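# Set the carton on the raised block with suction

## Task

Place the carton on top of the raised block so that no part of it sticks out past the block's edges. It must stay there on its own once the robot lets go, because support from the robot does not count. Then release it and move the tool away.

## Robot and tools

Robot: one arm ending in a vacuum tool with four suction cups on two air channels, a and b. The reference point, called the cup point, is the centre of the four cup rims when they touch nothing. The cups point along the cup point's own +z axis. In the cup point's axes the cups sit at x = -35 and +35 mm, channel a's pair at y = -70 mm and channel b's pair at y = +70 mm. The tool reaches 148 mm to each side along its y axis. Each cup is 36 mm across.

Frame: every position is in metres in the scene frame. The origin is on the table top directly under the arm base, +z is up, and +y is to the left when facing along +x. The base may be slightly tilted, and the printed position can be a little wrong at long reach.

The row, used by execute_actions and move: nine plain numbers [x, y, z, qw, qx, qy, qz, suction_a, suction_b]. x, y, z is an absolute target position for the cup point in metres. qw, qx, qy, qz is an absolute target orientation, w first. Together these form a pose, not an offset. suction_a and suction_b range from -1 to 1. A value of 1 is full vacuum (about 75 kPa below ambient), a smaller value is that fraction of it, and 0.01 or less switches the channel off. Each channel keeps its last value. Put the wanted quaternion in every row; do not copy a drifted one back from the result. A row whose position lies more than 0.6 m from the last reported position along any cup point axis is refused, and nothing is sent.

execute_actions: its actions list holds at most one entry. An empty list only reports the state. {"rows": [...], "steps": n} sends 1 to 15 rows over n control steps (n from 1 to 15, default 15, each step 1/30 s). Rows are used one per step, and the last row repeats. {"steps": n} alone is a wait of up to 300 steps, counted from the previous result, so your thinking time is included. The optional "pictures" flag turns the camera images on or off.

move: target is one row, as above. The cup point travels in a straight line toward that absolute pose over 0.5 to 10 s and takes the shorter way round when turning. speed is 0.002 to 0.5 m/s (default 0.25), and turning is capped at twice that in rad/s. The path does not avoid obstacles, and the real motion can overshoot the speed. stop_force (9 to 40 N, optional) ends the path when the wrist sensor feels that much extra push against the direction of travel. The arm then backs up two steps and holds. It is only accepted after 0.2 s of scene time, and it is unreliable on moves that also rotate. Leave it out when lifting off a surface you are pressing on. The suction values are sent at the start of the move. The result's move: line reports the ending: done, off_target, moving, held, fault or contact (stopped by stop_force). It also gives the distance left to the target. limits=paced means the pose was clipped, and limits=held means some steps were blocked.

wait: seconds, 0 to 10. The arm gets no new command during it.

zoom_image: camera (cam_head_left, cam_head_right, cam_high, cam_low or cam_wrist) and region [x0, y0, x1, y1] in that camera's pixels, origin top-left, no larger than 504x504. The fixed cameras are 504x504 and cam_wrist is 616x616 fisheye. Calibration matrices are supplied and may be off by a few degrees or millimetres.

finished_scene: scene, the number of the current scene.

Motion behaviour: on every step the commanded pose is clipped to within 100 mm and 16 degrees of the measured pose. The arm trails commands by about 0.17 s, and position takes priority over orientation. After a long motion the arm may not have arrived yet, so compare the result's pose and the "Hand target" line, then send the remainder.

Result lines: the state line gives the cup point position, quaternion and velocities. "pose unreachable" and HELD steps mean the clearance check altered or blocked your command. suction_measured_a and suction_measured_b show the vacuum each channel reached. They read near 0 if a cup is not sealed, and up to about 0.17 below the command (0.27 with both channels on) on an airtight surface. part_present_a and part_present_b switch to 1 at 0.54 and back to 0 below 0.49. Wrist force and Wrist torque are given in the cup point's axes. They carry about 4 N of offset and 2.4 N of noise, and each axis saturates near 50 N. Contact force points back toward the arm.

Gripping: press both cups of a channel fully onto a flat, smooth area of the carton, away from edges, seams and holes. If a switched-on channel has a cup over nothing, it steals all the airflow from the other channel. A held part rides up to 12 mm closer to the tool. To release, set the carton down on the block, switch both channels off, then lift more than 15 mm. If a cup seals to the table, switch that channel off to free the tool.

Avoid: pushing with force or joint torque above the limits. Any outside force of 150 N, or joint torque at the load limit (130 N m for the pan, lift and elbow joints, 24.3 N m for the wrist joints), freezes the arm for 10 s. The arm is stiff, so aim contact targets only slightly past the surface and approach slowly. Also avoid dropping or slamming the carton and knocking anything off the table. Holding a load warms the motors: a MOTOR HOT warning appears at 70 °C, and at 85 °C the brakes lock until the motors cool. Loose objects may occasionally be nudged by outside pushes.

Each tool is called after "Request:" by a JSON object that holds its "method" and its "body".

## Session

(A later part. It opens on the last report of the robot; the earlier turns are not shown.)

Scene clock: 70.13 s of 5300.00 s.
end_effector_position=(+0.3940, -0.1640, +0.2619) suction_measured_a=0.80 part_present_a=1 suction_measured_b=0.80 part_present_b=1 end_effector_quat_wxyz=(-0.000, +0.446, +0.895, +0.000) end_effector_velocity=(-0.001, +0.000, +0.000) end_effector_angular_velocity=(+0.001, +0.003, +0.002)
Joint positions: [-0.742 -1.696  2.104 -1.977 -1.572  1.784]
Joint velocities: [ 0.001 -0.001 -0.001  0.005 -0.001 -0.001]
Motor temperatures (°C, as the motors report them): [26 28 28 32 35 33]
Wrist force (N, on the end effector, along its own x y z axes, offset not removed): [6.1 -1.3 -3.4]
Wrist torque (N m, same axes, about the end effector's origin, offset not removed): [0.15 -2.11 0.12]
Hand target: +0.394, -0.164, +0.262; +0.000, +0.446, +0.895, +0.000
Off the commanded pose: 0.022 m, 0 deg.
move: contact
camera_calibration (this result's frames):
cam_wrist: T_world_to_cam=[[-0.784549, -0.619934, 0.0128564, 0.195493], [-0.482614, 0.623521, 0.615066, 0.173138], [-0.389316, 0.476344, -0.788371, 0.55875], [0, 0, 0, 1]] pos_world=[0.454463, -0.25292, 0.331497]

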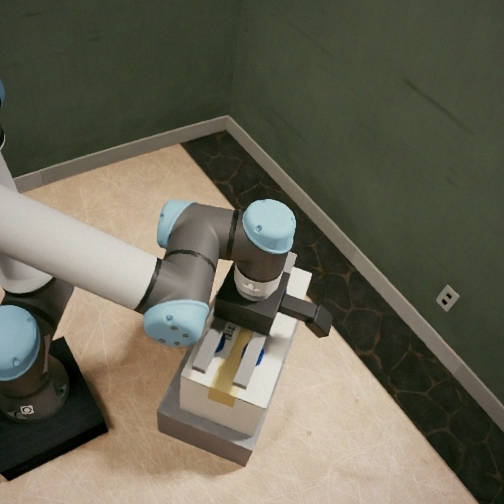

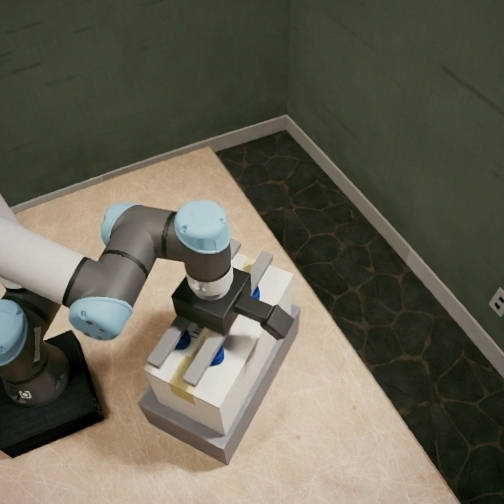

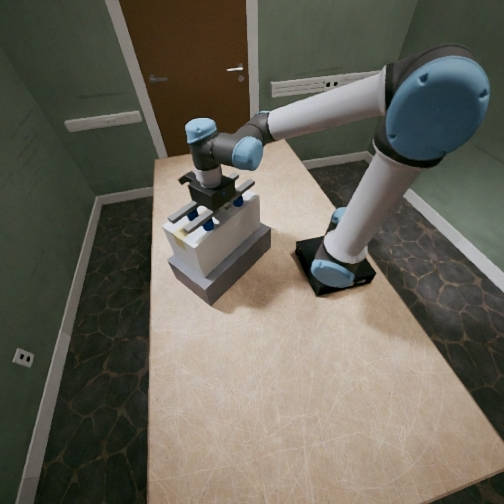

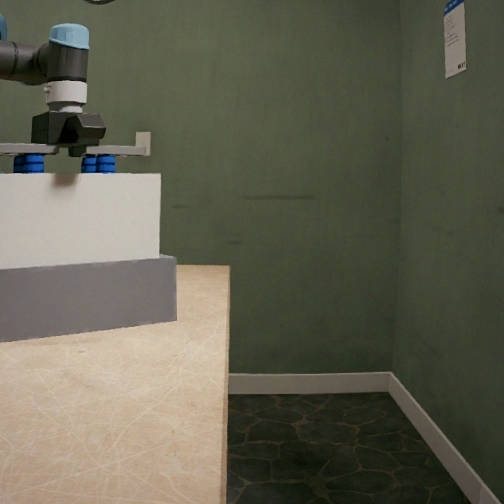

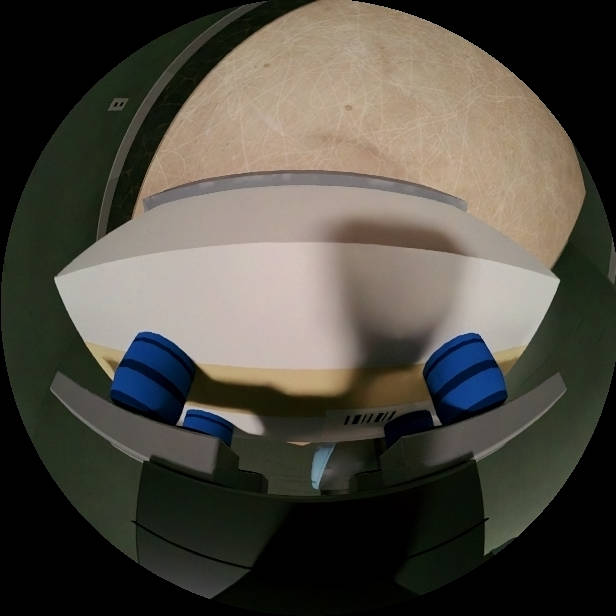

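Request:
{"method": "execute_actions", "body": {"actions": [{"rows":[[0.394,-0.164,0.263,0,0.446,0.895,0,0,0]],"steps":8}], "pictures": false}}

Request:
{"method": "move", "body": {"target": [0.394,-0.164,0.36,0,0.446,0.895,0,0,0], "speed": 0.12}}

Scene clock: 74.63 s of 5300.00 s.
end_effector_position=(+0.3941, -0.1641, +0.2632) suction_measured_a=0.01 part_present_a=0 suction_measured_b=0.01 part_present_b=0 end_effector_quat_wxyz=(+0.000, +0.446, +0.895, -0.000) end_effector_velocity=(-0.000, +0.001, -0.000) end_effector_angular_velocity=(+0.001, +0.001, +0.002)
Joint positions: [-0.742 -1.698  2.102 -1.974 -1.572  1.784]
Joint velocities: [ 0.    -0.    -0.     0.002  0.001 -0.001]
Motor temperatures (°C, as the motors report them): [26 28 28 32 35 33]
Wrist force (N, on the end effector, along its own x y z axes, offset not removed): [11.2 0.9 -50.0]
Wrist torque (N m, same axes, about the end effector's origin, offset not removed): [0.31 -0.60 -0.07]
Hand target: +0.394, -0.164, +0.263; +0.000, +0.446, +0.895, -0.000
Off the commanded pose: 0.000 m, 0 deg.
Steps of this call (steps 1 to 127: nothing new was sent; steps 128 to 135: all 8 steps of this action). Readings (end_effector_position | what the end effector reports):
128: (+0.3941, -0.1641, +0.2623) | suction_measured_a=0.41 part_present_a=0 suction_measured_b=0.41 part_present_b=0
129: (+0.3942, -0.1642, +0.2626) | suction_measured_a=0.03 part_present_a=0 suction_measured_b=0.03 part_present_b=0
131: (+0.3943, -0.1642, +0.2631) | suction_measured_a=0.01 part_present_a=0 suction_measured_b=0.01 part_present_b=0
135: the state above

Scene clock: 76.10 s of 5300.00 s.
end_effector_position=(+0.3938, -0.1638, +0.3599) suction_measured_a=0.01 part_present_a=0 suction_measured_b=0.01 part_present_b=0 end_effector_quat_wxyz=(+0.000, +0.446, +0.895, -0.000) end_effector_velocity=(-0.000, -0.000, +0.002) end_effector_angular_velocity=(-0.001, +0.001, -0.001)
Joint positions: [-0.742 -1.765  1.9   -1.704 -1.572  1.785]
Joint velocities: [-0.001 -0.001 -0.004  0.005 -0.001  0.001]
Motor temperatures (°C, as the motors report them): [26 28 28 32 35 33]
Wrist force (N, on the end effector, along its own x y z axes, offset not removed): [0.9 -4.3 -0.1]
Wrist torque (N m, same axes, about the end effector's origin, offset not removed): [-0.65 -0.09 -0.24]
Hand target: +0.394, -0.164, +0.360; +0.000, +0.446, +0.895, +0.000
Off the commanded pose: 0.000 m, 0 deg.
move: done
camera_calibration (this result's frames):
cam_wrist: T_world_to_cam=[[-0.784572, -0.619904, 0.0128799, 0.194216], [-0.482698, 0.623694, 0.614824, 0.112808], [-0.389165, 0.476156, -0.788559, 0.635823], [0, 0, 0, 1]] pos_world=[0.454269, -0.252714, 0.429525]

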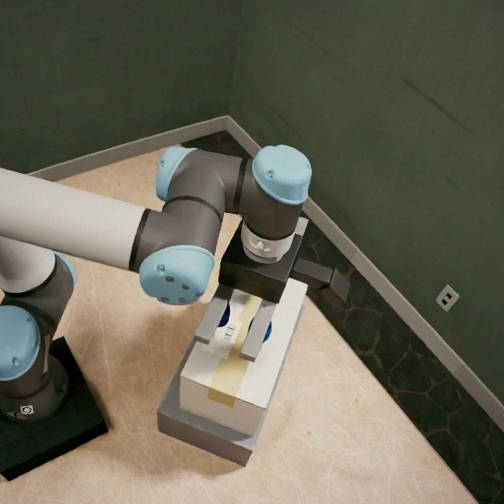

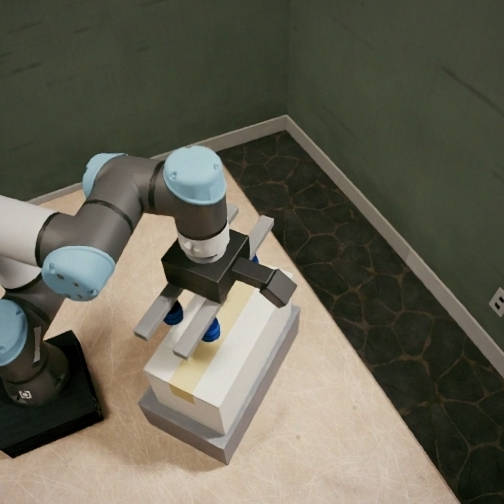

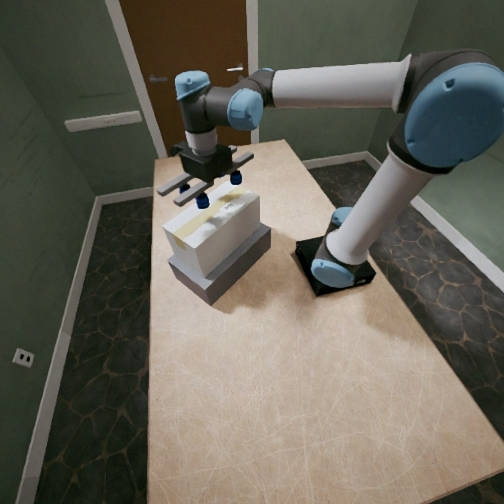

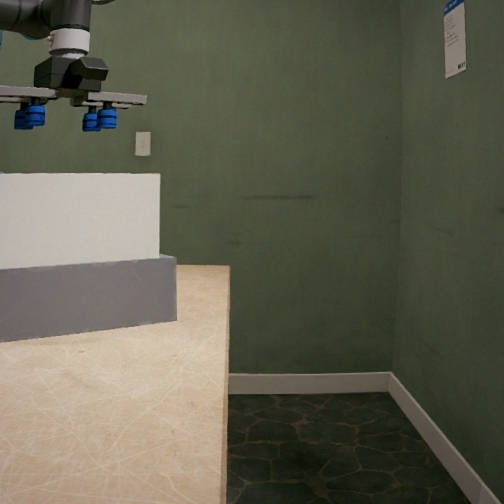

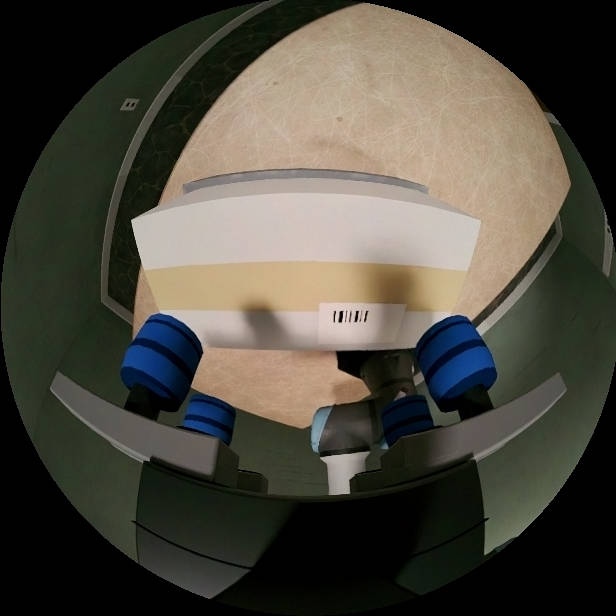

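Request:
{"method": "finished_scene", "body": {"scene": 2}}

The scene is finished: the task was done.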